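# Two robots load a heavy potato net bag into crate

## Task

Get the entire orange mesh sack of potatoes inside the crate, with the crate still resting on the pallet at the end. One robot or both may do the work, since the sack might weigh more than a single robot can handle. Afterwards every gripper must have released it and the robots must have backed away. It fails if any robot tips over or is left leaning, and it does not count if the sack only stays in place because a robot is holding or pressing it.

## Robot and tools

Robots: r1 and r2, identical Hello Robot Stretch 3 units. Each has a differential-drive base (0.33 m long, 0.34 m wide, a passive omni wheel at the back), a lift carriage on a vertical mast, and one telescoping arm that sticks out to the robot's right side. The base cannot slide sideways, so the gripper is moved forward or back by driving the base. Turning in place pivots about the point between the drive wheels, 0.05 m behind the front edge; with the arm in and wrist folded the swept radius is 0.28 m, larger if the wrist is unfolded.

Frames: the base frame has its origin on the floor between the drive wheels, x forward, y left, z up. hand_pose is reported in it, located where the closed fingertips meet. The odometry frame is the base frame as it was when the scene began. Every robot reports in its own frames, so relative positions of the two robots come only from images, lidar_m, wrist_depth_mm and head_depth_mm.

execute_actions: argument actions is a list holding one action or none (an empty list just returns state and pictures). The action is an object keyed "r1" and/or "r2"; each value may contain base, joints and contact_limits. Motions inside one action start at once and may finish at different times. base holds exactly one item: translate_m, a straight-line offset in metres from the base's last reported position, forward positive, -1 to 1; or rotate_rad, an in-place turn offset in radians, counter-clockwise (left) positive, -3.2 to 3.2. joints holds absolute targets by name: lift_m 0 to 1.1 (arm height on the mast), arm_m 0 to 0.52 (extension), wrist_yaw_rad -1.345 to 4.42 (0 along the arm, positive swings toward the front, 3.0 folded over the base), wrist_pitch_rad -1.57 to 0.451 (0 level, negative tips fingers down), wrist_roll_rad -2.911 to 2.911, gripper_m -0.089 to 0.179 (larger is wider; real fingertip gap is a bit less, zero under 0.007), head_pan_rad -3.953 to 1.73 (0 ahead, positive left, -1.57 faces along the arm), head_tilt_rad -1.53 to 0.419 (negative looks down). contact_limits takes only arm_m: a motor effort percentage 1 to 100 at which the arm motion halts with contact_stop; it also caps holding force until the next action. cameras selects images: r1_head_camera, r1_nav_camera, r1_wrist_camera, r2_head_camera, r2_nav_camera, r2_wrist_camera, or all; omitted/null means all, [] means none. Any unknown key, camera or out-of-range number rejects the whole call. An action runs at most 15 s. Anything you leave out may keep driving toward an earlier target without the status saying so.

wait: seconds 0 to 10; nothing new commanded, returns state and images. zoom_image: camera plus region [x0, y0, x1, y1] in pixels of that camera's latest full image, at most 504 by 504. finished_scene: scene, the number of the scene being closed; irreversible, and the goal must already hold stably. Replying without any tool call ends the session.

Result lines: base_status and joint_status tell how each motion of the last accepted action ended: done (for the base, wheels turned the commanded amount even if slipping), off_target (stopped short, may still push), contact_stop, time_out, torque_fault. After the last three the old target is dropped. An arm or lift that hits something stops and goes slack until commanded again; a slack lift with load can sink. on_its_own covers uncommanded joints; its "held at" is the target, not the position. lidar_m: 12 distances in metres, 30 degree sectors, first straight ahead then counter-clockwise (4th left, 7th behind, 10th right), '-' nothing seen, plane 0.17 m above floor, range 0.15 to 12 m; sees the other robot but not glass or its own body, and the mast and lowered lift block some sectors. wrist_depth_mm (45 to 1000) and head_depth_mm (280 to 4000, image sideways) are 7x7 median depth grids from the top left. base_odometry is wheel-based, heading -3.142 to 3.142, left positive; turned_by_wheels and turned_by_imu give turn since the last result. base_tilt gives forward/right lean in degrees with a fixed offset of up to about 4. motor_effort is percent of maximum, positive toward higher values, peak in brackets; readings are biased and noisy. Positive wheel effort pushes forward.

Speed: base goes up to 0.30 m/s and 1.9 rad/s only if lift_m < 0.30, arm_m < 0.03 and wrist_yaw_rad > 2.54; otherwise 0.10 m/s and 0.63 rad/s.

Gripping: command gripper_m below the object's width to grasp; open to at least 0.02 above the touch value to let go. Neither the reading nor done proves a grasp. Squeezing too hard triggers a stall guard that weakens grip; send a new value to re-squeeze.

Hazards: never let the robots press together; once bases touch, even millimetres more are a hard press, and no state line reports robot-robot contact. When carrying jointly, identical drive commands can differ by up to 2.5 cm per metre, which strains the hands and can tip a robot. Fold or unfold the wrist only with lift_m 0.32 to 0.95, wrist_pitch_rad -0.4, roll near 0; folded, lift may drop to 0.25. With wrist_yaw_rad under -0.4 keep pitch at -0.5 or lower. Pushing into something rigid with the gripper above about 0.45 m, pushing again after a contact_stop, or driving while holding something fixed can tip the robot; if it snags or leans, reverse in small steps, free the gripper, and lower lift_m to about 0.2. Wrist servos overloaded for seconds go limp for 10 s. Avoid drops, slips, slams and hard hits; a loose object may occasionally be nudged by outside disturbances. The simulation continues while you compose replies.

Each tool is called after "Request:" by a JSON object that holds its "op" and its "data".

## Session

Request:
{"op": "execute_actions", "data": {"actions": []}}

Scene clock: 0.00 s.
r1.base_odometry: x=+0.000 y=+0.000 heading=+0.000 (m, m, rad; r1's odometry frame)
r1.turned_by_wheels: +0.000 (rad since the last result)
r1.turned_by_imu: +0.000 (rad since the last result)
r1.base_tilt: forward=+0.4 right=-1.6 (deg)
r1.lidar_m: 1.83 1.08 0.94 0.94 1.10 1.09 1.09 1.27 2.21 4.63 4.17 2.09
r1.head_depth_mm: 1737 2586 3402 3419 3413 3037 2058 / 1754 2609 3570 3492 3433 2044 1895 / 1771 2658 3585 3583 3605 3178 2114 / 1792 2691 3345 3488 3601 3137 2081 / 1812 2311 2389 2448 2494 2551 2076 / 1700 1823 1858 1891 1935 1974 1900 / 1479 1494 1518 1534 1570 1581 1618
r1.base_status: not commanded
r1.joint_positions: lift_m=+0.524 arm_m=-0.003 wrist_yaw_rad=+2.859 wrist_pitch_rad=-0.468 wrist_roll_rad=-0.015 gripper_m=+0.037 head_pan_rad=-0.016 head_tilt_rad=+0.017
r1.joint_status: not commanded
r1.motor_effort: left_wheel=+0 right_wheel=+0 lift_m=+22 arm_m=+0 wrist_yaw_rad=+0 wrist_pitch_rad=+4 wrist_roll_rad=+0 gripper_m=+0 head_pan_rad=+0 head_tilt_rad=+2 (%)
r1.hand_pose: x=+0.0396 y=+0.0670 z=+0.5254 quat_wxyz=(+0.259, +0.699, +0.067, +0.663) (m; r1's base frame)
r1.wrist_depth_mm: - 918 913 943 938 906 924 / - - - - - - - / - - - - - - - / - - - - - - - / 984 - - 955 - 978 928 / 801 - - 829 - 790 796 / 713 701 702 702 694 693 706
r2.base_odometry: x=+0.000 y=+0.000 heading=+0.000 (m, m, rad; r2's odometry frame)
r2.turned_by_wheels: +0.000 (rad since the last result)
r2.turned_by_imu: +0.000 (rad since the last result)
r2.base_tilt: forward=-1.3 right=-0.9 (deg)
r2.lidar_m: 1.54 1.10 0.91 0.91 1.02 1.66 2.09 3.56 4.36 3.46 1.85 1.55
r2.head_depth_mm: 1432 1435 1453 1451 1459 1465 1474 / 1454 1466 1475 1469 1479 1484 1505 / 1481 1489 1499 1501 1504 1514 1528 / 1502 1502 1524 1527 1534 1535 1541 / 1530 1538 1540 1547 1556 1561 1575 / 1546 1572 1566 1578 1586 1594 1606 / 1579 1598 1598 1608 1611 1616 1617
r2.base_status: not commanded
r2.joint_positions: lift_m=+0.498 arm_m=+0.000 wrist_yaw_rad=+2.830 wrist_pitch_rad=-0.325 wrist_roll_rad=-0.016 gripper_m=+0.037 head_pan_rad=+0.019 head_tilt_rad=-0.020
r2.joint_status: not commanded
r2.motor_effort: left_wheel=-1 right_wheel=+1 lift_m=+27 arm_m=-1 wrist_yaw_rad=+0 wrist_pitch_rad=+8 wrist_roll_rad=+0 gripper_m=+0 head_pan_rad=-1 head_tilt_rad=+2 (%)
r2.hand_pose: x=+0.0507 y=+0.0789 z=+0.5322 quat_wxyz=(+0.221, +0.701, +0.007, +0.678) (m; r2's base frame)
r2.wrist_depth_mm: - 847 867 895 915 927 969 / - 917 947 965 987 995 - / - 995 - - - - - / - - - - - - - / 952 - - 993 - - - / 803 - 840 819 - 856 839 / 689 - 706 709 694 696 731
pictures: r1_head_camera (sideways: a quarter turn clockwise sets it upright), r1_nav_camera (sideways: a quarter turn counterclockwise sets it upright), r1_wrist_camera, r2_head_camera (sideways: a quarter turn clockwise sets it upright), r2_nav_camera (sideways: a quarter turn counterclockwise sets it upright), r2_wrist_camera
Images, in order (width x height): r1_head_camera 896x504, r1_nav_camera 672x504, r1_wrist_camera 644x364, r2_head_camera 896x504, r2_nav_camera 672x504, r2_wrist_camera 644x364.

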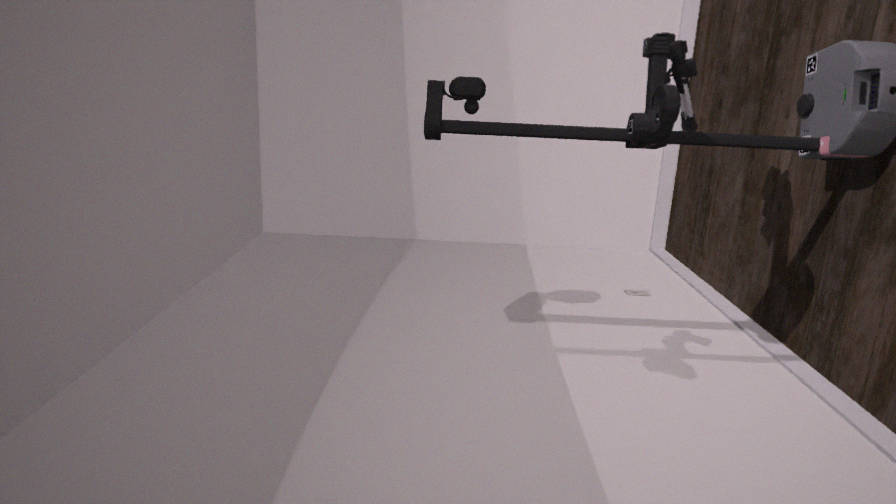

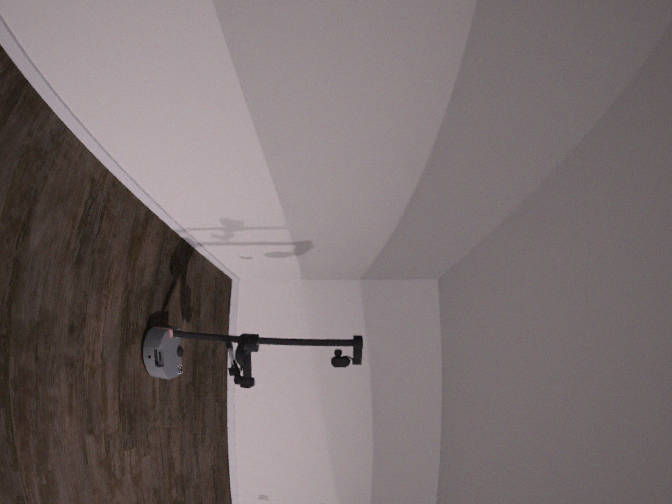

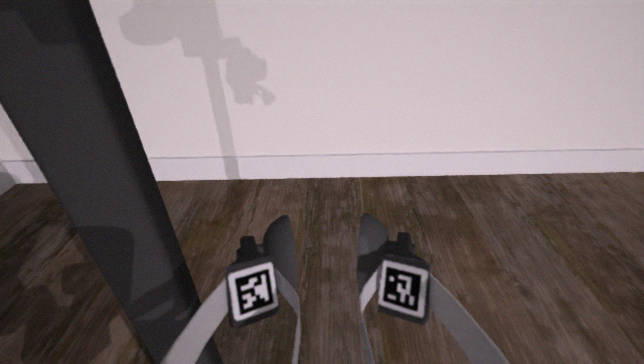

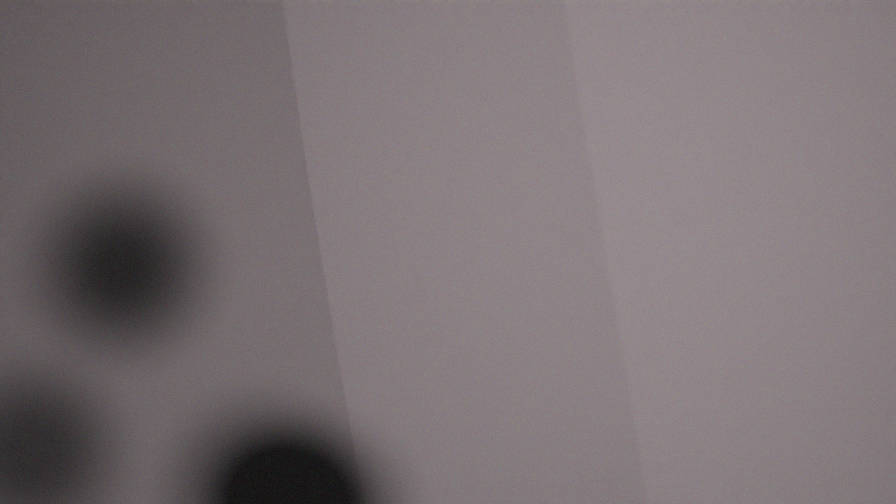

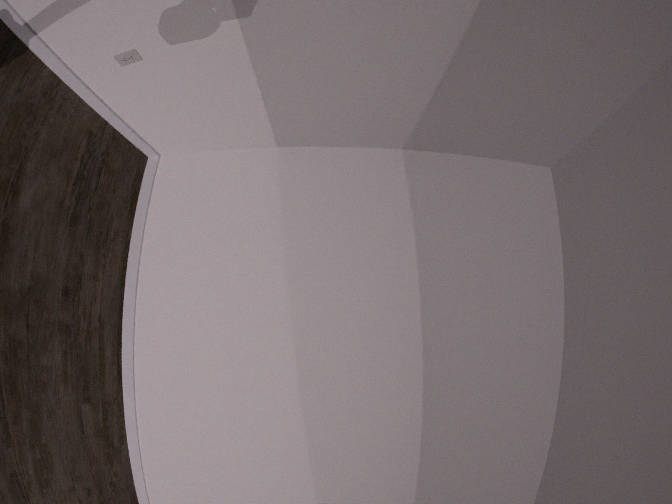

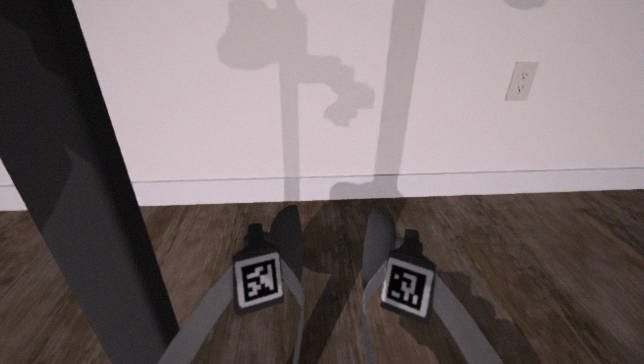

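Request:
{"op": "execute_actions", "data": {"actions": [{"r1":{"joints":{"head_pan_rad":-1.57,"head_tilt_rad":-0.4,"lift_m":0.27,"wrist_yaw_rad":3.0,"wrist_pitch_rad":-0.4}},"r2":{"joints":{"head_pan_rad":-2.0,"head_tilt_rad":-0.4,"lift_m":0.27,"wrist_yaw_rad":3.0,"wrist_pitch_rad":-0.4}}}], "cameras": ["r1_head_camera","r1_nav_camera","r2_head_camera","r2_nav_camera"]}}

Scene clock: 3.27 s.
r1.base_odometry: x=+0.000 y=+0.000 heading=+0.000 (m, m, rad; r1's odometry frame)
r1.turned_by_wheels: +0.000 (rad since the last result)
r1.turned_by_imu: +0.000 (rad since the last result)
r1.base_tilt: forward=+0.5 right=-1.6 (deg)
r1.lidar_m: 1.83 1.08 0.94 0.94 1.10 1.08 1.09 1.27 2.21 4.66 4.20 2.09
r1.head_depth_mm: - - - 3318 2249 1683 1357 / - - - 3245 2234 1675 1352 / - - - 3213 2210 1654 1344 / - - - 3174 2175 1668 1341 / - - - 3149 2157 1659 1329 / - - - 3109 2135 1647 1323 / - - - 3096 2114 1625 1311
r1.base_status: not commanded
r1.joint_positions: lift_m=+0.270 arm_m=-0.003 wrist_yaw_rad=+2.997 wrist_pitch_rad=-0.421 wrist_roll_rad=-0.015 gripper_m=+0.037 head_pan_rad=-1.563 head_tilt_rad=-0.395
r1.joint_status: all done
r1.motor_effort: left_wheel=+0(0) right_wheel=+0(0) lift_m=+18(22) arm_m=+0(0) wrist_yaw_rad=+3(4) wrist_pitch_rad=+7(8) wrist_roll_rad=+1(0) gripper_m=+0(0) head_pan_rad=-5(48) head_tilt_rad=-3(34) (%)
r1.hand_pose: x=+0.0110 y=+0.0796 z=+0.2823 quat_wxyz=(+0.197, +0.695, +0.099, +0.684) (m; r1's base frame)
r1.wrist_depth_mm: - - - 949 904 884 836 / - - - - 979 935 912 / - - - - - 991 975 / 806 811 800 791 773 776 775 / 626 633 646 629 640 609 617 / 518 526 - 539 - 507 513 / 461 - - - 432 436 432
r2.base_odometry: x=+0.000 y=+0.000 heading=+0.000 (m, m, rad; r2's odometry frame)
r2.turned_by_wheels: +0.000 (rad since the last result)
r2.turned_by_imu: +0.001 (rad since the last result)
r2.base_tilt: forward=-1.0 right=-0.9 (deg)
r2.lidar_m: 1.54 1.09 0.91 0.91 1.02 1.67 2.09 3.56 4.33 3.48 1.85 1.55
r2.head_depth_mm: - - - 3445 2343 1809 1457 / - - - 3391 2361 1807 1445 / - - - 3455 2375 1807 1463 / - - - 3501 2403 1814 1458 / - - - 3561 2391 1810 1471 / - - - 3447 2428 1810 1475 / - - - 3521 2404 1827 1477
r2.base_status: not commanded
r2.joint_positions: lift_m=+0.270 arm_m=+0.000 wrist_yaw_rad=+2.997 wrist_pitch_rad=-0.414 wrist_roll_rad=-0.016 gripper_m=+0.037 head_pan_rad=-1.993 head_tilt_rad=-0.395
r2.joint_status: all done
r2.motor_effort: left_wheel=+0(1) right_wheel=+0(0) lift_m=+23(24) arm_m=-1(1) wrist_yaw_rad=+2(2) wrist_pitch_rad=+8(8) wrist_roll_rad=+0(0) gripper_m=+0(1) head_pan_rad=-5(54) head_tilt_rad=-3(25) (%)
r2.hand_pose: x=+0.0112 y=+0.0776 z=+0.2837 quat_wxyz=(+0.195, +0.695, +0.097, +0.686) (m; r2's base frame)
r2.wrist_depth_mm: 988 - 935 906 877 876 862 / - - 986 980 960 953 921 / 876 841 870 916 904 905 930 / 689 698 679 700 699 706 726 / 561 561 - 580 582 571 585 / 475 502 - - - 485 489 / - - - - 422 418 419
pictures: r1_head_camera (sideways: a quarter turn clockwise sets it upright), r1_nav_camera (sideways: a quarter turn counterclockwise sets it upright), r2_head_camera (sideways: a quarter turn clockwise sets it upright), r2_nav_camera (sideways: a quarter turn counterclockwise sets it upright)
Images, in order (width x height): r1_head_camera 896x504, r1_nav_camera 672x504, r2_head_camera 896x504, r2_nav_camera 672x504.

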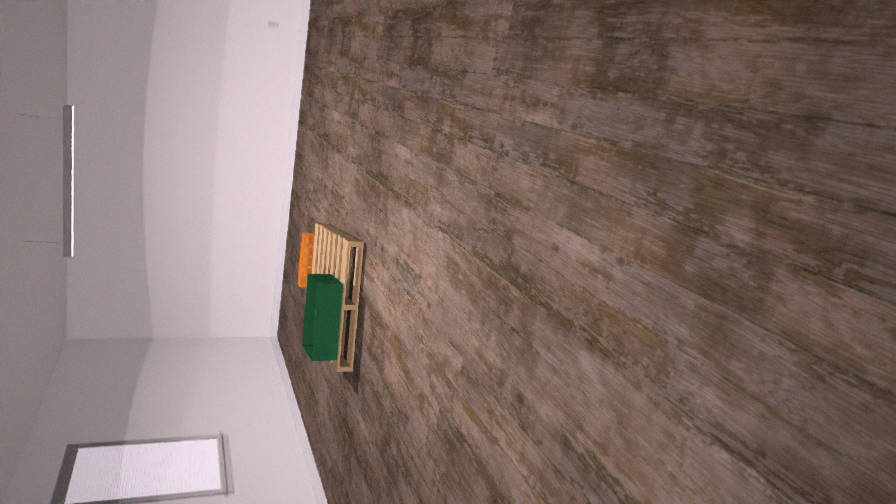

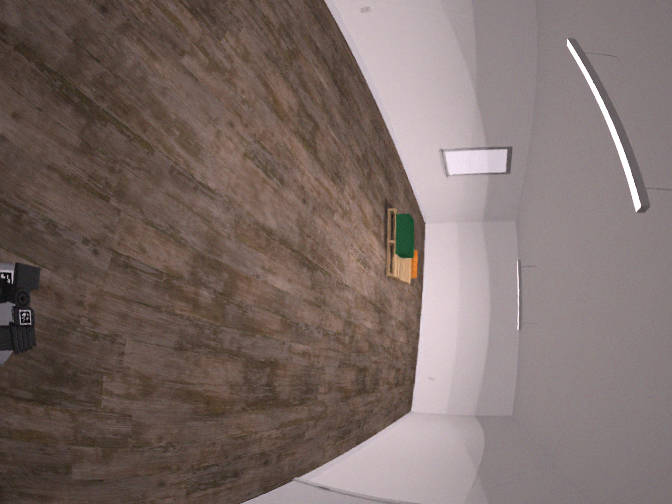

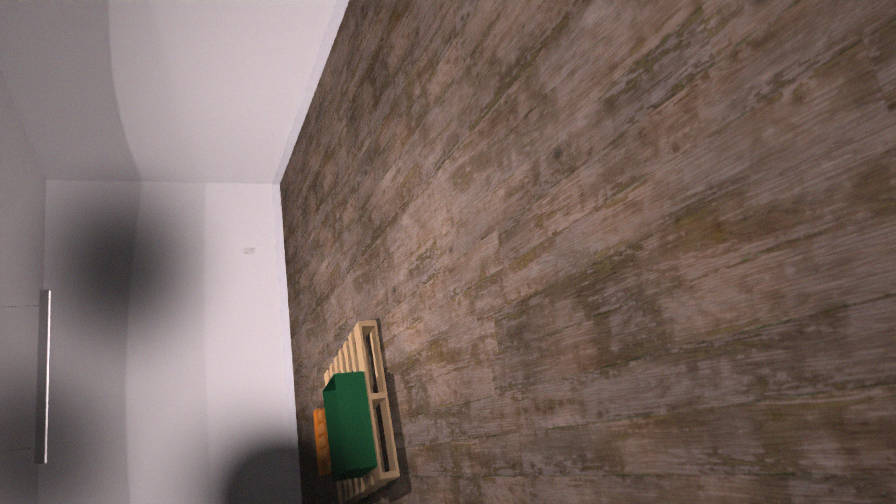

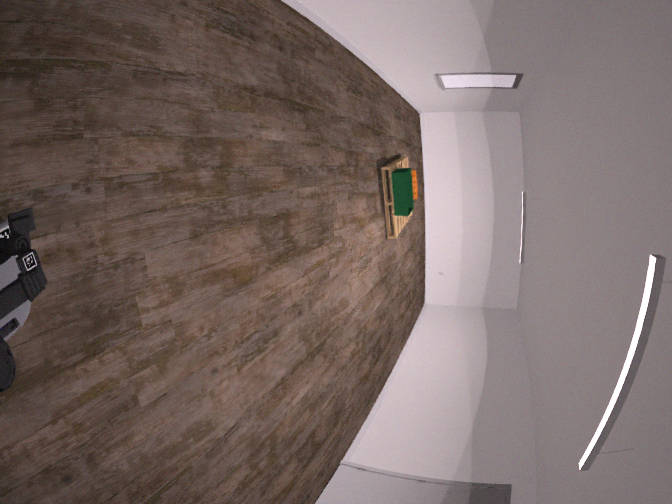

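Request:
{"op": "zoom_image", "data": {"camera": "r1_head_camera", "region": [270, 200, 400, 400]}}

Request:
{"op": "zoom_image", "data": {"camera": "r2_head_camera", "region": [290, 300, 430, 504]}}

Region (270, 200, 400, 400) of r1_head_camera's 896x504 image, scaled by 2.520, with more detail than that image has; it fills the left 328 columns of this view, and the rest is white.

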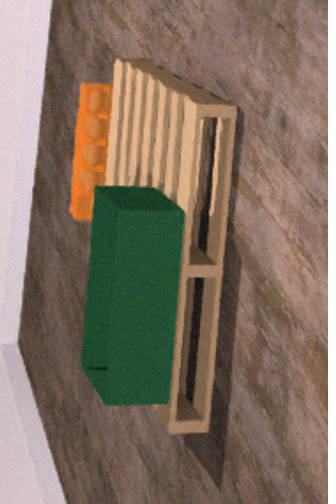

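Region (290, 300, 430, 504) of r2_head_camera's 896x504 image, scaled by 2.471, with more detail than that image has; it fills the left 346 columns of this view, and the rest is white.

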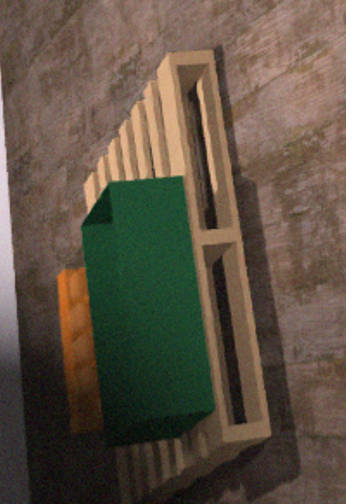

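Request:
{"op": "execute_actions", "data": {"actions": [{"r1":{"base":{"rotate_rad":1.42},"joints":{"head_pan_rad":-2.9}},"r2":{"base":{"rotate_rad":-1.57},"joints":{"head_pan_rad":-0.3}}}], "cameras": []}}

Request:
{"op": "execute_actions", "data": {"actions": [{"r1":{"base":{"translate_m":-1.0}},"r2":{"base":{"translate_m":1.0}}}], "cameras": []}}

Request:
{"op": "execute_actions", "data": {"actions": [{"r1":{"base":{"translate_m":-1.0}},"r2":{"base":{"translate_m":1.0}}}], "cameras": []}}

Request:
{"op": "execute_actions", "data": {"actions": [{"r1":{"base":{"translate_m":-1.0},"joints":{"head_pan_rad":-2.75,"head_tilt_rad":-0.6}},"r2":{"base":{"translate_m":1.0},"joints":{"head_pan_rad":-0.5,"head_tilt_rad":-0.6}}}], "cameras": ["r1_head_camera","r1_nav_camera","r2_head_camera","r2_nav_camera"]}}

Scene clock: 6.40 s.
r1.base_odometry: x=+0.000 y=+0.000 heading=+1.420 (m, m, rad; r1's odometry frame)
r1.turned_by_wheels: +1.420 (rad since the last result)
r1.turned_by_imu: +1.430 (rad since the last result)
r1.base_tilt: forward=+0.5 right=-1.6 (deg)
r1.lidar_m: 0.94 1.03 1.10 1.08 1.18 1.81 4.63 4.59 3.68 2.09 1.19 0.95
r1.head_depth_mm: - - - 3323 2236 1685 1360 / - - - 3234 2183 1673 1346 / - - - 3189 2196 1668 1341 / - - - 3179 2168 1655 1333 / - - - 3123 2134 1647 1329 / - - - 3080 2140 1635 1315 / - - - 3053 2131 1625 1306
r1.base_status: done
r1.joint_positions: lift_m=+0.270 arm_m=-0.003 wrist_yaw_rad=+2.998 wrist_pitch_rad=-0.421 wrist_roll_rad=-0.015 gripper_m=+0.037 head_pan_rad=-2.893 head_tilt_rad=-0.396
r1.joint_status: all done
r1.motor_effort: left_wheel=-6(13) right_wheel=+5(12) lift_m=+18(18) arm_m=+0(0) wrist_yaw_rad=+3(3) wrist_pitch_rad=+7(7) wrist_roll_rad=+0(0) gripper_m=+1(0) head_pan_rad=-4(47) head_tilt_rad=-2(3) (%)
r1.hand_pose: x=+0.0109 y=+0.0796 z=+0.2824 quat_wxyz=(+0.197, +0.695, +0.099, +0.685) (m; r1's base frame)
r1.wrist_depth_mm: - - - - - - - / - - - - - - - / - - - - - - - / 809 810 785 789 772 769 779 / 631 616 646 626 641 612 609 / 528 521 - 536 - 511 509 / 464 - - - 440 429 439
r2.base_odometry: x=+0.000 y=+0.000 heading=-1.570 (m, m, rad; r2's odometry frame)
r2.turned_by_wheels: -1.570 (rad since the last result)
r2.turned_by_imu: -1.553 (rad since the last result)
r2.base_tilt: forward=-1.0 right=-0.7 (deg)
r2.lidar_m: 3.45 1.85 1.55 1.54 1.10 0.91 0.91 1.02 1.66 2.09 3.57 4.36
r2.head_depth_mm: - - - 3402 2348 1805 1451 / - - - 3441 2348 1796 1453 / - - - 3433 2372 1804 1459 / - - - 3471 2361 1808 1462 / - - - 3441 2382 1812 1470 / - - - 3470 2400 1809 1466 / - - - 3558 2413 1832 1470
r2.base_status: done
r2.joint_positions: lift_m=+0.270 arm_m=+0.000 wrist_yaw_rad=+2.997 wrist_pitch_rad=-0.414 wrist_roll_rad=-0.016 gripper_m=+0.037 head_pan_rad=-0.307 head_tilt_rad=-0.396
r2.joint_status: all done
r2.motor_effort: left_wheel=+6(16) right_wheel=-5(11) lift_m=+23(23) arm_m=-1(1) wrist_yaw_rad=+2(2) wrist_pitch_rad=+8(8) wrist_roll_rad=+0(0) gripper_m=+0(0) head_pan_rad=+5(55) head_tilt_rad=-2(2) (%)
r2.hand_pose: x=+0.0111 y=+0.0776 z=+0.2837 quat_wxyz=(+0.194, +0.695, +0.097, +0.686) (m; r2's base frame)
r2.wrist_depth_mm: - - - - - - - / - - - - - - - / 858 839 861 902 908 894 916 / 672 682 689 680 695 699 700 / 559 561 - 568 595 568 585 / 472 507 - - - 477 485 / - - - - 414 422 416
pictures: none
No camera images: the call's "cameras" was empty. Leave "cameras" out to get every camera's image.

Scene clock: 11.40 s.
r1.base_odometry: x=-0.151 y=-0.989 heading=+1.420 (m, m, rad; r1's odometry frame)
r1.turned_by_wheels: +0.000 (rad since the last result)
r1.turned_by_imu: -0.006 (rad since the last result)
r1.base_tilt: forward=+0.4 right=-1.5 (deg)
r1.lidar_m: 1.93 1.54 1.23 1.22 1.31 2.02 6.76 3.66 3.56 2.16 2.45 1.95
r1.head_depth_mm: - - - 3291 2222 1692 1352 / - - - 3226 2222 1681 1351 / - - - 3228 2192 1656 1334 / - - - 3169 2196 1650 1336 / - - - 3131 2147 1645 1324 / - - - 3081 2132 1647 1321 / - - - 3045 2117 1619 1315
r1.base_status: done
r1.joint_positions: lift_m=+0.270 arm_m=-0.003 wrist_yaw_rad=+2.998 wrist_pitch_rad=-0.420 wrist_roll_rad=-0.015 gripper_m=+0.037 head_pan_rad=-2.893 head_tilt_rad=-0.396
r1.joint_status: not commanded
r1.motor_effort: left_wheel=-5(16) right_wheel=+5(7) lift_m=+18(18) arm_m=+0(0) wrist_yaw_rad=+3(3) wrist_pitch_rad=+6(7) wrist_roll_rad=+1(0) gripper_m=+0(0) head_pan_rad=-4(5) head_tilt_rad=-2(2) (%)
r1.hand_pose: x=+0.0108 y=+0.0797 z=+0.2825 quat_wxyz=(+0.196, +0.695, +0.099, +0.685) (m; r1's base frame)
r1.wrist_depth_mm: - - - - - - - / - - - - - - - / - - - - - - - / 816 777 783 773 788 782 752 / 623 618 645 633 641 612 604 / 521 517 - 536 - 506 503 / 461 - - - 439 432 436
r2.base_odometry: x=+0.001 y=-1.000 heading=-1.569 (m, m, rad; r2's odometry frame)
r2.turned_by_wheels: +0.000 (rad since the last result)
r2.turned_by_imu: +0.001 (rad since the last result)
r2.base_tilt: forward=-1.2 right=-0.8 (deg)
r2.lidar_m: 3.00 1.61 1.35 1.34 1.50 1.89 1.89 2.12 3.43 2.16 3.82 3.34
r2.head_depth_mm: - - - 3434 2348 1788 1469 / - - - 3396 2363 1808 1465 / - - - 3417 2355 1802 1461 / - - - 3448 2368 1811 1463 / - - - 3455 2390 1830 1470 / - - - 3476 2397 1821 1471 / - - - 3581 2381 1830 1470
r2.base_status: done
r2.joint_positions: lift_m=+0.270 arm_m=+0.000 wrist_yaw_rad=+2.998 wrist_pitch_rad=-0.415 wrist_roll_rad=-0.016 gripper_m=+0.037 head_pan_rad=-0.307 head_tilt_rad=-0.396
r2.joint_status: not commanded
r2.motor_effort: left_wheel=+6(14) right_wheel=-5(9) lift_m=+23(23) arm_m=-1(1) wrist_yaw_rad=+1(1) wrist_pitch_rad=+8(9) wrist_roll_rad=+0(0) gripper_m=+0(0) head_pan_rad=+4(5) head_tilt_rad=-3(2) (%)
r2.hand_pose: x=+0.0110 y=+0.0775 z=+0.2836 quat_wxyz=(+0.194, +0.695, +0.097, +0.686) (m; r2's base frame)
r2.wrist_depth_mm: - - - - - - - / - - - - - - - / 862 847 872 891 924 920 938 / 682 672 696 698 700 722 698 / 560 566 - 572 593 580 573 / 470 512 - - - 484 483 / - - - - 416 415 417
pictures: none
No camera images: the call's "cameras" was empty. Leave "cameras" out to get every camera's image.

Scene clock: 16.40 s.
r1.base_odometry: x=-0.302 y=-1.977 heading=+1.419 (m, m, rad; r1's odometry frame)
r1.turned_by_wheels: +0.000 (rad since the last result)
r1.turned_by_imu: -0.006 (rad since the last result)
r1.base_tilt: forward=+0.4 right=-1.6 (deg)
r1.lidar_m: 2.93 1.71 1.34 1.33 1.46 2.21 5.75 2.72 3.41 2.23 3.68 2.97
r1.head_depth_mm: - - - 3260 2234 1691 1351 / - - - 3273 2223 1680 1347 / - - - 3227 2186 1667 1335 / - - - 3069 2172 1648 1336 / - - - 2902 2147 1634 1323 / - - - 2887 2129 1628 1322 / - - - 2969 2113 1613 1308
r1.base_status: done
r1.joint_positions: lift_m=+0.270 arm_m=-0.003 wrist_yaw_rad=+2.998 wrist_pitch_rad=-0.420 wrist_roll_rad=-0.015 gripper_m=+0.037 head_pan_rad=-2.893 head_tilt_rad=-0.396
r1.joint_status: not commanded
r1.motor_effort: left_wheel=-4(14) right_wheel=+4(8) lift_m=+18(18) arm_m=+0(0) wrist_yaw_rad=+3(2) wrist_pitch_rad=+7(6) wrist_roll_rad=+0(1) gripper_m=+0(0) head_pan_rad=-4(4) head_tilt_rad=-2(2) (%)
r1.hand_pose: x=+0.0108 y=+0.0797 z=+0.2825 quat_wxyz=(+0.196, +0.695, +0.099, +0.685) (m; r1's base frame)
r1.wrist_depth_mm: - - - - - - - / - - - - - - - / - - - - - - - / 796 785 782 780 767 771 758 / 639 638 666 620 649 614 604 / 533 517 - 534 - 504 504 / 458 - - - 436 434 430
r2.base_odometry: x=+0.003 y=-2.000 heading=-1.569 (m, m, rad; r2's odometry frame)
r2.turned_by_wheels: +0.000 (rad since the last result)
r2.turned_by_imu: +0.001 (rad since the last result)
r2.base_tilt: forward=-1.1 right=-0.8 (deg)
r2.lidar_m: 2.56 1.37 1.15 1.14 1.28 2.09 2.87 3.20 3.60 2.23 4.08 2.37
r2.head_depth_mm: - - - 3439 2357 1789 1452 / - - - 3096 2343 1798 1459 / - - - 2833 2369 1800 1461 / - - - 2990 2360 1803 1461 / - - - 3252 2375 1812 1472 / - - - 3523 2395 1824 1470 / - - - 3482 2423 1827 1464
r2.base_status: done
r2.joint_positions: lift_m=+0.270 arm_m=+0.000 wrist_yaw_rad=+2.998 wrist_pitch_rad=-0.415 wrist_roll_rad=-0.016 gripper_m=+0.037 head_pan_rad=-0.307 head_tilt_rad=-0.396
r2.joint_status: not commanded
r2.motor_effort: left_wheel=+6(14) right_wheel=-5(9) lift_m=+23(23) arm_m=-1(1) wrist_yaw_rad=+2(1) wrist_pitch_rad=+9(8) wrist_roll_rad=+0(0) gripper_m=+0(1) head_pan_rad=+4(4) head_tilt_rad=-2(2) (%)
r2.hand_pose: x=+0.0110 y=+0.0775 z=+0.2836 quat_wxyz=(+0.195, +0.695, +0.097, +0.686) (m; r2's base frame)
r2.wrist_depth_mm: - - - - - - - / - - - - - - - / 867 845 896 896 911 909 934 / 683 685 680 692 697 702 705 / 562 561 - 569 596 578 575 / 469 500 - - - 487 489 / - - - - 414 424 415
pictures: none
No camera images: the call's "cameras" was empty. Leave "cameras" out to get every camera's image.

Scene clock: 21.40 s.
r1.base_odometry: x=-0.453 y=-2.966 heading=+1.419 (m, m, rad; r1's odometry frame)
r1.turned_by_wheels: +0.000 (rad since the last result)
r1.turned_by_imu: -0.006 (rad since the last result)
r1.base_tilt: forward=+0.4 right=-1.6 (deg)
r1.lidar_m: 3.89 1.85 1.49 1.47 1.59 2.39 4.77 1.84 2.10 2.31 3.52 3.95
r1.head_depth_mm: - - 3257 2278 1768 1432 1204 / - - 3291 2246 1757 1423 1196 / - - 3185 2230 1736 1418 1193 / - - 2964 2147 1733 1408 1188 / - - 2821 2085 1711 1401 1184 / - - 2484 2095 1693 1396 1173 / 3592 3894 2484 2144 1681 1383 1175
r1.base_status: done
r1.joint_positions: lift_m=+0.270 arm_m=-0.003 wrist_yaw_rad=+2.998 wrist_pitch_rad=-0.420 wrist_roll_rad=-0.015 gripper_m=+0.037 head_pan_rad=-2.757 head_tilt_rad=-0.593
r1.joint_status: all done
r1.motor_effort: left_wheel=-4(14) right_wheel=+3(6) lift_m=+18(18) arm_m=+0(0) wrist_yaw_rad=+2(2) wrist_pitch_rad=+7(7) wrist_roll_rad=+0(0) gripper_m=+1(1) head_pan_rad=+4(21) head_tilt_rad=-4(25) (%)
r1.hand_pose: x=+0.0108 y=+0.0797 z=+0.2825 quat_wxyz=(+0.196, +0.695, +0.099, +0.685) (m; r1's base frame)
r1.wrist_depth_mm: - - - - - - - / - - - - - - - / - - - - - - - / 812 790 787 782 778 768 773 / 632 638 651 629 638 615 594 / 529 526 - 535 - 510 508 / 463 - - - 442 433 438
r2.base_odometry: x=+0.005 y=-3.000 heading=-1.569 (m, m, rad; r2's odometry frame)
r2.turned_by_wheels: +0.000 (rad since the last result)
r2.turned_by_imu: +0.001 (rad since the last result)
r2.base_tilt: forward=-1.2 right=-0.9 (deg)
r2.lidar_m: 2.11 1.13 0.94 0.94 1.05 1.71 3.84 4.28 3.82 2.31 1.72 1.46
r2.head_depth_mm: - - 3267 2209 1830 1511 1274 / - - 3190 2061 1821 1506 1281 / - - 3277 1936 1841 1505 1280 / - - 3061 2104 1843 1506 1278 / - - 3294 2103 1843 1507 1273 / - - 3287 2319 1841 1508 1277 / - - 3311 2377 1844 1511 1277
r2.base_status: done
r2.joint_positions: lift_m=+0.270 arm_m=+0.000 wrist_yaw_rad=+2.998 wrist_pitch_rad=-0.415 wrist_roll_rad=-0.016 gripper_m=+0.037 head_pan_rad=-0.493 head_tilt_rad=-0.593
r2.joint_status: all done
r2.motor_effort: left_wheel=+6(15) right_wheel=-5(8) lift_m=+24(23) arm_m=-1(1) wrist_yaw_rad=+2(1) wrist_pitch_rad=+8(8) wrist_roll_rad=+0(0) gripper_m=+0(0) head_pan_rad=-5(28) head_tilt_rad=-3(16) (%)
r2.hand_pose: x=+0.0110 y=+0.0775 z=+0.2836 quat_wxyz=(+0.195, +0.695, +0.097, +0.686) (m; r2's base frame)
r2.wrist_depth_mm: 992 - 942 920 917 887 876 / - - - - - 985 956 / 889 857 892 890 923 905 918 / 667 681 691 700 696 701 686 / 559 563 - 566 579 572 579 / 475 503 - - - 489 480 / - - - - 414 417 419
pictures: r1_head_camera (sideways: a quarter turn clockwise sets it upright), r1_nav_camera (sideways: a quarter turn counterclockwise sets it upright), r2_head_camera (sideways: a quarter turn clockwise sets it upright), r2_nav_camera (sideways: a quarter turn counterclockwise sets it upright)
Images, in order (width x height): r1_head_camera 896x504, r1_nav_camera 672x504, r2_head_camera 896x504, r2_nav_camera 672x504.

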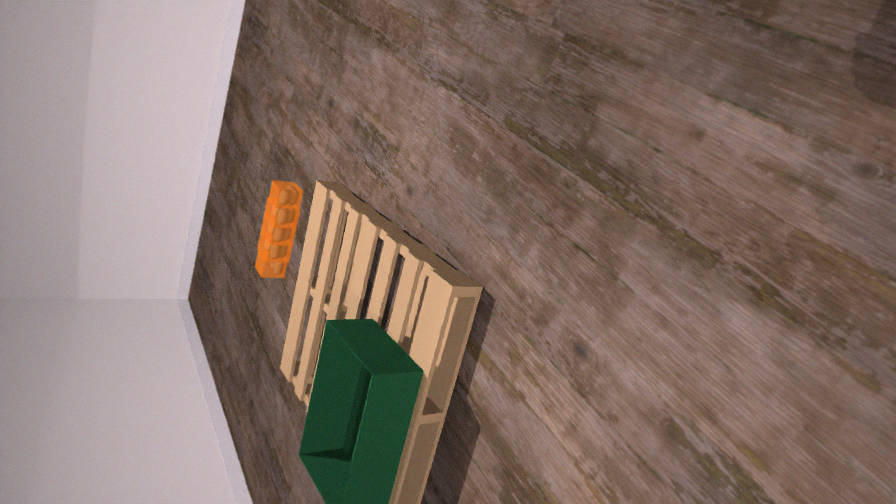

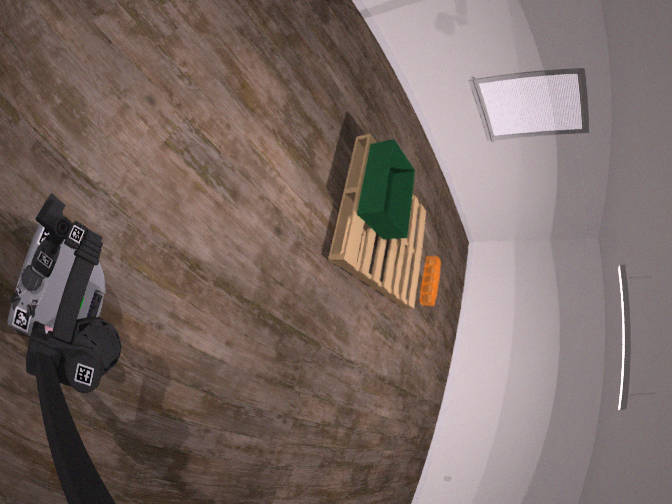

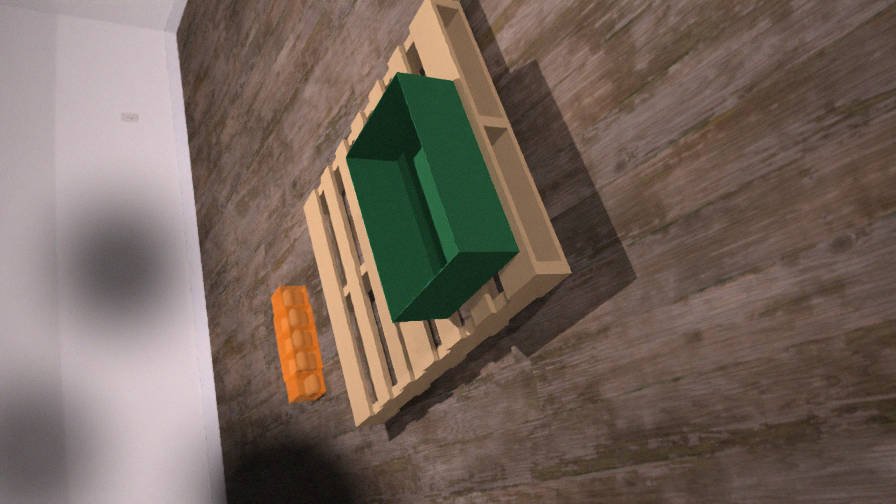

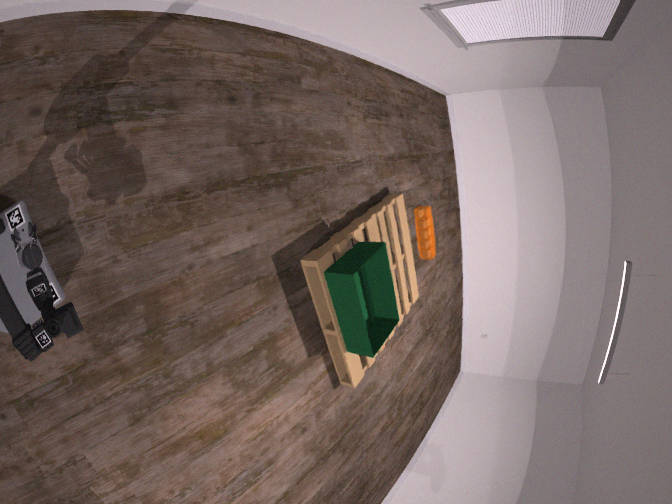

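Request:
{"op": "execute_actions", "data": {"actions": [{"r1":{"base":{"rotate_rad":0.15}},"r2":{"base":{"rotate_rad":-0.14}}}], "cameras": []}}

Request:
{"op": "execute_actions", "data": {"actions": [{"r1":{"base":{"translate_m":-1.0}},"r2":{"base":{"translate_m":1.0}}}], "cameras": []}}

Request:
{"op": "execute_actions", "data": {"actions": [{"r1":{"base":{"translate_m":-1.0},"joints":{"head_pan_rad":-2.5,"head_tilt_rad":-0.9}},"r2":{"base":{"translate_m":1.0},"joints":{"head_pan_rad":-0.65,"head_tilt_rad":-0.9}}}], "cameras": ["r1_head_camera","r1_nav_camera","r2_head_camera","r2_nav_camera"]}}

Scene clock: 23.87 s.
r1.base_odometry: x=-0.453 y=-2.966 heading=+1.569 (m, m, rad; r1's odometry frame)
r1.turned_by_wheels: +0.150 (rad since the last result)
r1.turned_by_imu: +0.151 (rad since the last result)
r1.base_tilt: forward=+0.4 right=-1.7 (deg)
r1.lidar_m: 2.91 1.68 1.47 1.47 1.71 2.99 4.77 1.84 3.25 2.31 3.78 3.91
r1.head_depth_mm: - - 3273 2264 1761 1429 1203 / - - 3212 2283 1748 1420 1199 / - - 2928 2157 1738 1413 1192 / - - 2855 2111 1729 1409 1188 / 3857 - 2539 2115 1702 1402 1179 / 3526 3807 2540 2181 1706 1395 1175 / 3213 3504 3023 2164 1693 1382 1166
r1.base_status: done
r1.joint_positions: lift_m=+0.270 arm_m=-0.003 wrist_yaw_rad=+2.998 wrist_pitch_rad=-0.420 wrist_roll_rad=-0.015 gripper_m=+0.037 head_pan_rad=-2.757 head_tilt_rad=-0.593
r1.joint_status: not commanded
r1.motor_effort: left_wheel=-6(15) right_wheel=+5(11) lift_m=+18(18) arm_m=+0(0) wrist_yaw_rad=+2(3) wrist_pitch_rad=+7(6) wrist_roll_rad=+0(0) gripper_m=+1(0) head_pan_rad=+3(3) head_tilt_rad=-4(4) (%)
r1.hand_pose: x=+0.0108 y=+0.0797 z=+0.2825 quat_wxyz=(+0.196, +0.695, +0.099, +0.685) (m; r1's base frame)
r1.wrist_depth_mm: - - - - - - - / - - - - - - - / - - - - - - - / 807 806 786 771 776 764 789 / 635 619 660 633 643 617 598 / 527 517 - 532 - 506 495 / 462 - - - 431 437 433
r2.base_odometry: x=+0.005 y=-3.000 heading=-1.709 (m, m, rad; r2's odometry frame)
r2.turned_by_wheels: -0.140 (rad since the last result)
r2.turned_by_imu: -0.138 (rad since the last result)
r2.base_tilt: forward=-1.1 right=-0.8 (deg)
r2.lidar_m: 2.98 1.26 0.96 0.94 1.00 1.43 3.84 4.06 3.86 2.31 3.99 1.46
r2.head_depth_mm: - - 3206 2351 1820 1495 1275 / - - 3289 2291 1819 1499 1271 / - - 3277 2091 1825 1505 1277 / - - 3242 1965 1838 1507 1282 / - - 2988 2102 1818 1511 1281 / - - 3259 2052 1857 1510 1286 / - - 3196 2250 1842 1511 1277
r2.base_status: done
r2.joint_positions: lift_m=+0.270 arm_m=+0.000 wrist_yaw_rad=+2.998 wrist_pitch_rad=-0.415 wrist_roll_rad=-0.016 gripper_m=+0.037 head_pan_rad=-0.493 head_tilt_rad=-0.593
r2.joint_status: not commanded
r2.motor_effort: left_wheel=+5(13) right_wheel=-5(11) lift_m=+23(23) arm_m=-1(1) wrist_yaw_rad=+1(1) wrist_pitch_rad=+8(8) wrist_roll_rad=+0(0) gripper_m=+0(0) head_pan_rad=-5(5) head_tilt_rad=-4(3) (%)
r2.hand_pose: x=+0.0110 y=+0.0775 z=+0.2836 quat_wxyz=(+0.195, +0.695, +0.097, +0.686) (m; r2's base frame)
r2.wrist_depth_mm: 881 - 910 925 954 956 937 / 982 - 993 - - - - / 863 861 891 909 887 899 934 / 684 696 687 694 712 691 710 / 561 554 - 569 585 569 576 / 470 499 - - - 478 488 / - - - - 418 420 422
pictures: none
No camera images: the call's "cameras" was empty. Leave "cameras" out to get every camera's image.

Scene clock: 28.87 s.
r1.base_odometry: x=-0.455 y=-3.966 heading=+1.569 (m, m, rad; r1's odometry frame)
r1.turned_by_wheels: +0.000 (rad since the last result)
r1.turned_by_imu: -0.006 (rad since the last result)
r1.base_tilt: forward=+0.4 right=-1.5 (deg)
r1.lidar_m: 3.45 2.01 1.73 1.73 2.01 3.48 3.82 1.15 1.05 2.10 3.48 4.87
r1.head_depth_mm: 3317 3605 3217 2282 1735 1431 1206 / 3547 3887 3246 2278 1752 1424 1196 / 3841 - 3164 2105 1738 1416 1189 / - - 3104 2113 1676 1406 1184 / 3551 - 3090 2041 1592 1365 1180 / 3238 3591 3105 2082 1560 1296 1177 / 2926 3171 3006 1804 1425 1344 1169
r1.base_status: done
r1.joint_positions: lift_m=+0.270 arm_m=-0.003 wrist_yaw_rad=+2.998 wrist_pitch_rad=-0.420 wrist_roll_rad=-0.015 gripper_m=+0.037 head_pan_rad=-2.757 head_tilt_rad=-0.593
r1.joint_status: not commanded
r1.motor_effort: left_wheel=-5(15) right_wheel=+5(8) lift_m=+18(18) arm_m=+0(0) wrist_yaw_rad=+3(2) wrist_pitch_rad=+7(6) wrist_roll_rad=+1(1) gripper_m=+0(0) head_pan_rad=+3(4) head_tilt_rad=-3(4) (%)
r1.hand_pose: x=+0.0108 y=+0.0797 z=+0.2825 quat_wxyz=(+0.196, +0.695, +0.099, +0.685) (m; r1's base frame)
r1.wrist_depth_mm: - - - - - - - / - - - - - - - / - - - - - - - / 818 794 800 779 778 769 758 / 643 637 660 617 642 607 607 / 530 520 - 530 - 502 513 / 461 - - - 437 436 431
r2.base_odometry: x=-0.132 y=-3.991 heading=-1.708 (m, m, rad; r2's odometry frame)
r2.turned_by_wheels: +0.000 (rad since the last result)
r2.turned_by_imu: +0.001 (rad since the last result)
r2.base_tilt: forward=-1.2 right=-0.9 (deg)
r2.lidar_m: 2.79 1.18 0.90 0.88 0.93 1.33 4.51 5.09 3.96 2.11 0.69 0.82
r2.head_depth_mm: - - 3263 2312 1576 1348 1102 / - - 3270 2207 1504 1354 1159 / - - 3251 2232 1662 1294 1230 / 3919 - 3302 2112 1730 1438 1275 / 3771 - 3325 2378 1715 1513 1280 / 3566 3883 3316 2378 1780 1512 1284 / 3370 3754 3267 2375 1832 1504 1273
r2.base_status: done
r2.joint_positions: lift_m=+0.270 arm_m=+0.000 wrist_yaw_rad=+2.998 wrist_pitch_rad=-0.415 wrist_roll_rad=-0.016 gripper_m=+0.037 head_pan_rad=-0.493 head_tilt_rad=-0.594
r2.joint_status: not commanded
r2.motor_effort: left_wheel=+5(14) right_wheel=-5(9) lift_m=+22(23) arm_m=-1(1) wrist_yaw_rad=+1(1) wrist_pitch_rad=+9(8) wrist_roll_rad=+0(0) gripper_m=+1(1) head_pan_rad=-6(5) head_tilt_rad=-3(3) (%)
r2.hand_pose: x=+0.0110 y=+0.0775 z=+0.2836 quat_wxyz=(+0.195, +0.695, +0.097, +0.686) (m; r2's base frame)
r2.wrist_depth_mm: 814 - 871 865 865 927 918 / 911 - 911 978 957 982 - / 880 855 905 888 882 924 908 / 676 690 695 692 700 705 712 / 560 556 - 561 593 570 576 / 472 500 - - - 480 485 / - - - - 416 420 417
pictures: none
No camera images: the call's "cameras" was empty. Leave "cameras" out to get every camera's image.

Scene clock: 33.87 s.
r1.base_odometry: x=-0.457 y=-4.966 heading=+1.568 (m, m, rad; r1's odometry frame)
r1.turned_by_wheels: +0.000 (rad since the last result)
r1.turned_by_imu: -0.006 (rad since the last result)
r1.base_tilt: forward=+0.4 right=-1.5 (deg)
r1.lidar_m: 4.01 2.31 1.99 1.99 2.30 2.87 2.86 3.20 2.76 0.80 0.84 5.40
r1.head_depth_mm: 2936 2421 1970 1639 1413 1237 1100 / 3111 2395 1921 1634 1401 1225 - / 3071 2398 1844 1623 1398 1224 - / 2924 2386 1906 1474 1353 1221 - / 2778 2343 1907 1510 1307 1221 - / 2673 2330 1755 1503 1305 1174 1106 / 2490 2313 1758 1465 1259 1153 1075
r1.base_status: done
r1.joint_positions: lift_m=+0.270 arm_m=-0.003 wrist_yaw_rad=+2.998 wrist_pitch_rad=-0.420 wrist_roll_rad=-0.015 gripper_m=+0.037 head_pan_rad=-2.507 head_tilt_rad=-0.889
r1.joint_status: all done
r1.motor_effort: left_wheel=-4(15) right_wheel=+4(8) lift_m=+18(18) arm_m=+0(0) wrist_yaw_rad=+3(2) wrist_pitch_rad=+7(7) wrist_roll_rad=+1(0) gripper_m=+0(1) head_pan_rad=+3(25) head_tilt_rad=-6(36) (%)
r1.hand_pose: x=+0.0108 y=+0.0797 z=+0.2825 quat_wxyz=(+0.196, +0.695, +0.099, +0.685) (m; r1's base frame)
r1.wrist_depth_mm: - - - - - - - / - - - - - - - / - - - - - - - / 801 806 781 788 778 774 755 / 641 631 669 616 638 608 611 / 526 521 - 536 - 510 497 / 460 - - - 435 433 434
r2.base_odometry: x=-0.269 y=-4.981 heading=-1.708 (m, m, rad; r2's odometry frame)
r2.turned_by_wheels: +0.000 (rad since the last result)
r2.turned_by_imu: +0.001 (rad since the last result)
r2.base_tilt: forward=-1.1 right=-0.8 (deg)
r2.lidar_m: 2.60 1.10 0.84 0.82 0.87 1.24 4.18 0.85 0.63 0.94 3.92 2.97
r2.head_depth_mm: 3105 2453 1979 1584 1358 1169 1110 / 3092 2450 1968 1531 1382 1195 1136 / 3122 2406 1925 1654 1357 1232 1146 / 3086 2408 1867 1667 1388 1276 1134 / 3016 2419 1975 1660 1444 1273 1140 / 2925 2394 1979 1661 1437 1272 1139 / 2801 2391 1960 1661 1433 1271 1137
r2.base_status: done
r2.joint_positions: lift_m=+0.270 arm_m=+0.000 wrist_yaw_rad=+2.998 wrist_pitch_rad=-0.415 wrist_roll_rad=-0.016 gripper_m=+0.037 head_pan_rad=-0.643 head_tilt_rad=-0.889
r2.joint_status: all done
r2.motor_effort: left_wheel=+6(13) right_wheel=-5(9) lift_m=+24(23) arm_m=-1(1) wrist_yaw_rad=+1(1) wrist_pitch_rad=+8(9) wrist_roll_rad=+0(0) gripper_m=+0(0) head_pan_rad=-5(26) head_tilt_rad=-5(25) (%)
r2.hand_pose: x=+0.0110 y=+0.0775 z=+0.2836 quat_wxyz=(+0.195, +0.695, +0.097, +0.686) (m; r2's base frame)
r2.wrist_depth_mm: 790 - 793 818 808 837 887 / 833 - 891 914 882 927 940 / 874 840 889 906 906 912 911 / 694 685 682 698 702 715 695 / 564 561 - 576 596 575 563 / 473 504 - - - 482 484 / - - - - 416 419 421
pictures: r1_head_camera (sideways: a quarter turn clockwise sets it upright), r1_nav_camera (sideways: a quarter turn counterclockwise sets it upright), r2_head_camera (sideways: a quarter turn clockwise sets it upright), r2_nav_camera (sideways: a quarter turn counterclockwise sets it upright)
Images, in order (width x height): r1_head_camera 896x504, r1_nav_camera 672x504, r2_head_camera 896x504, r2_nav_camera 672x504.

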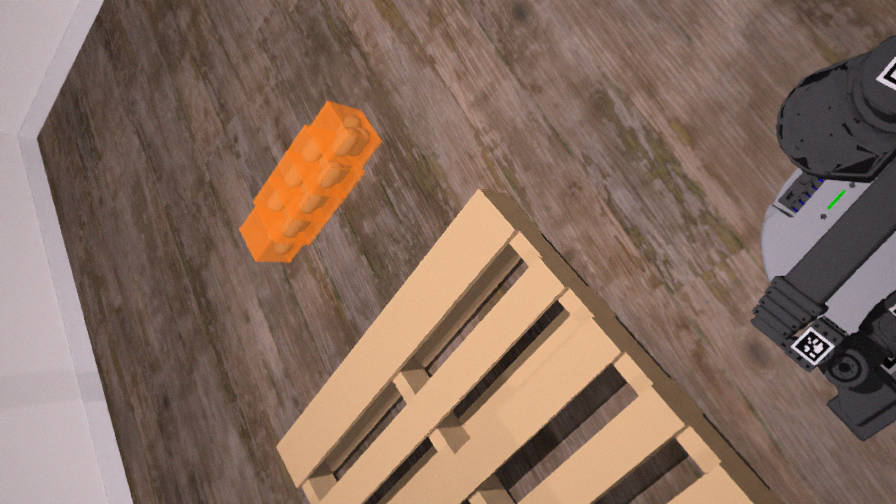

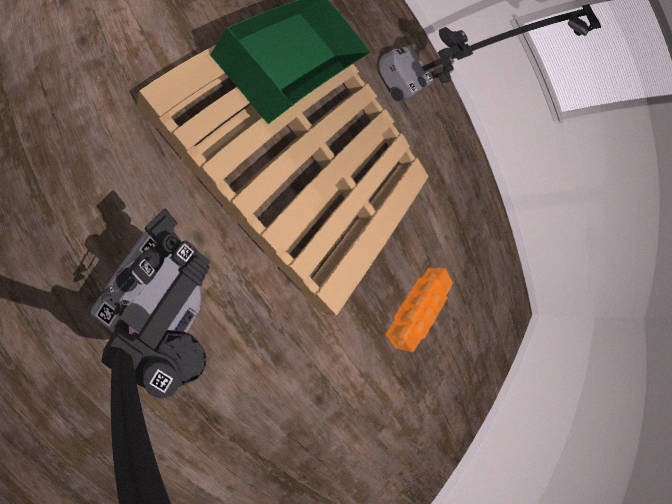

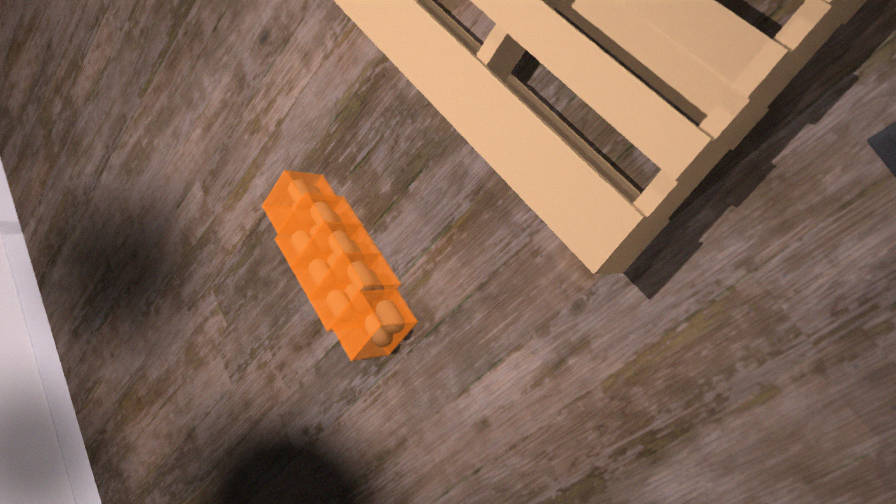

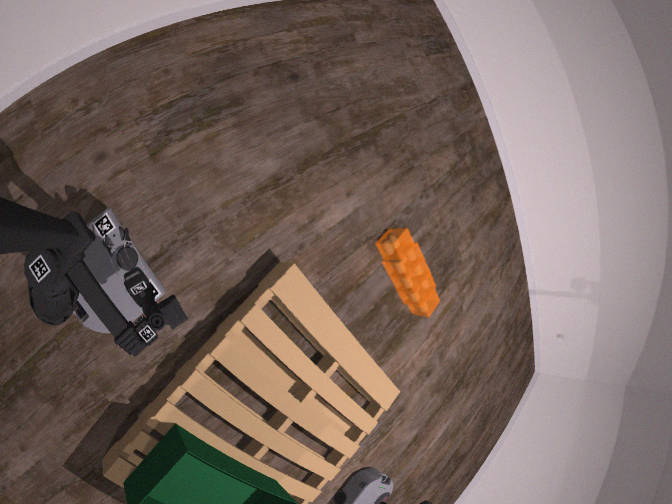

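Request:
{"op": "zoom_image", "data": {"camera": "r2_head_camera", "region": [240, 150, 450, 380]}}

Request:
{"op": "zoom_image", "data": {"camera": "r1_head_camera", "region": [220, 80, 410, 280]}}

Region (240, 150, 450, 380) of r2_head_camera's 896x504 image, scaled by 2.191, with more detail than that image has; it fills the left 460 columns of this view, and the rest is white.

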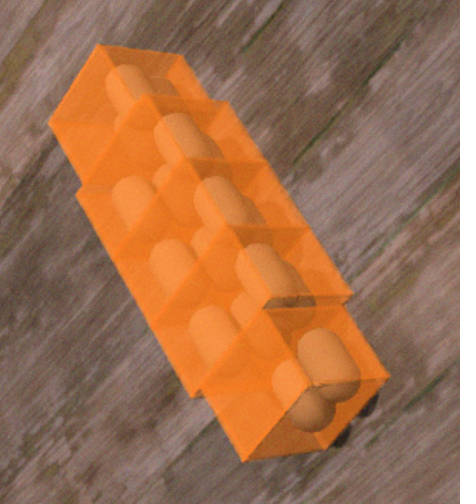

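Region (220, 80, 410, 280) of r1_head_camera's 896x504 image, scaled by 2.520, with more detail than that image has; it fills the left 479 columns of this view, and the rest is white.

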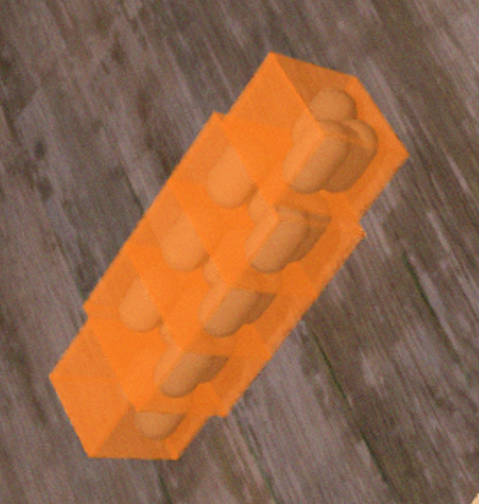

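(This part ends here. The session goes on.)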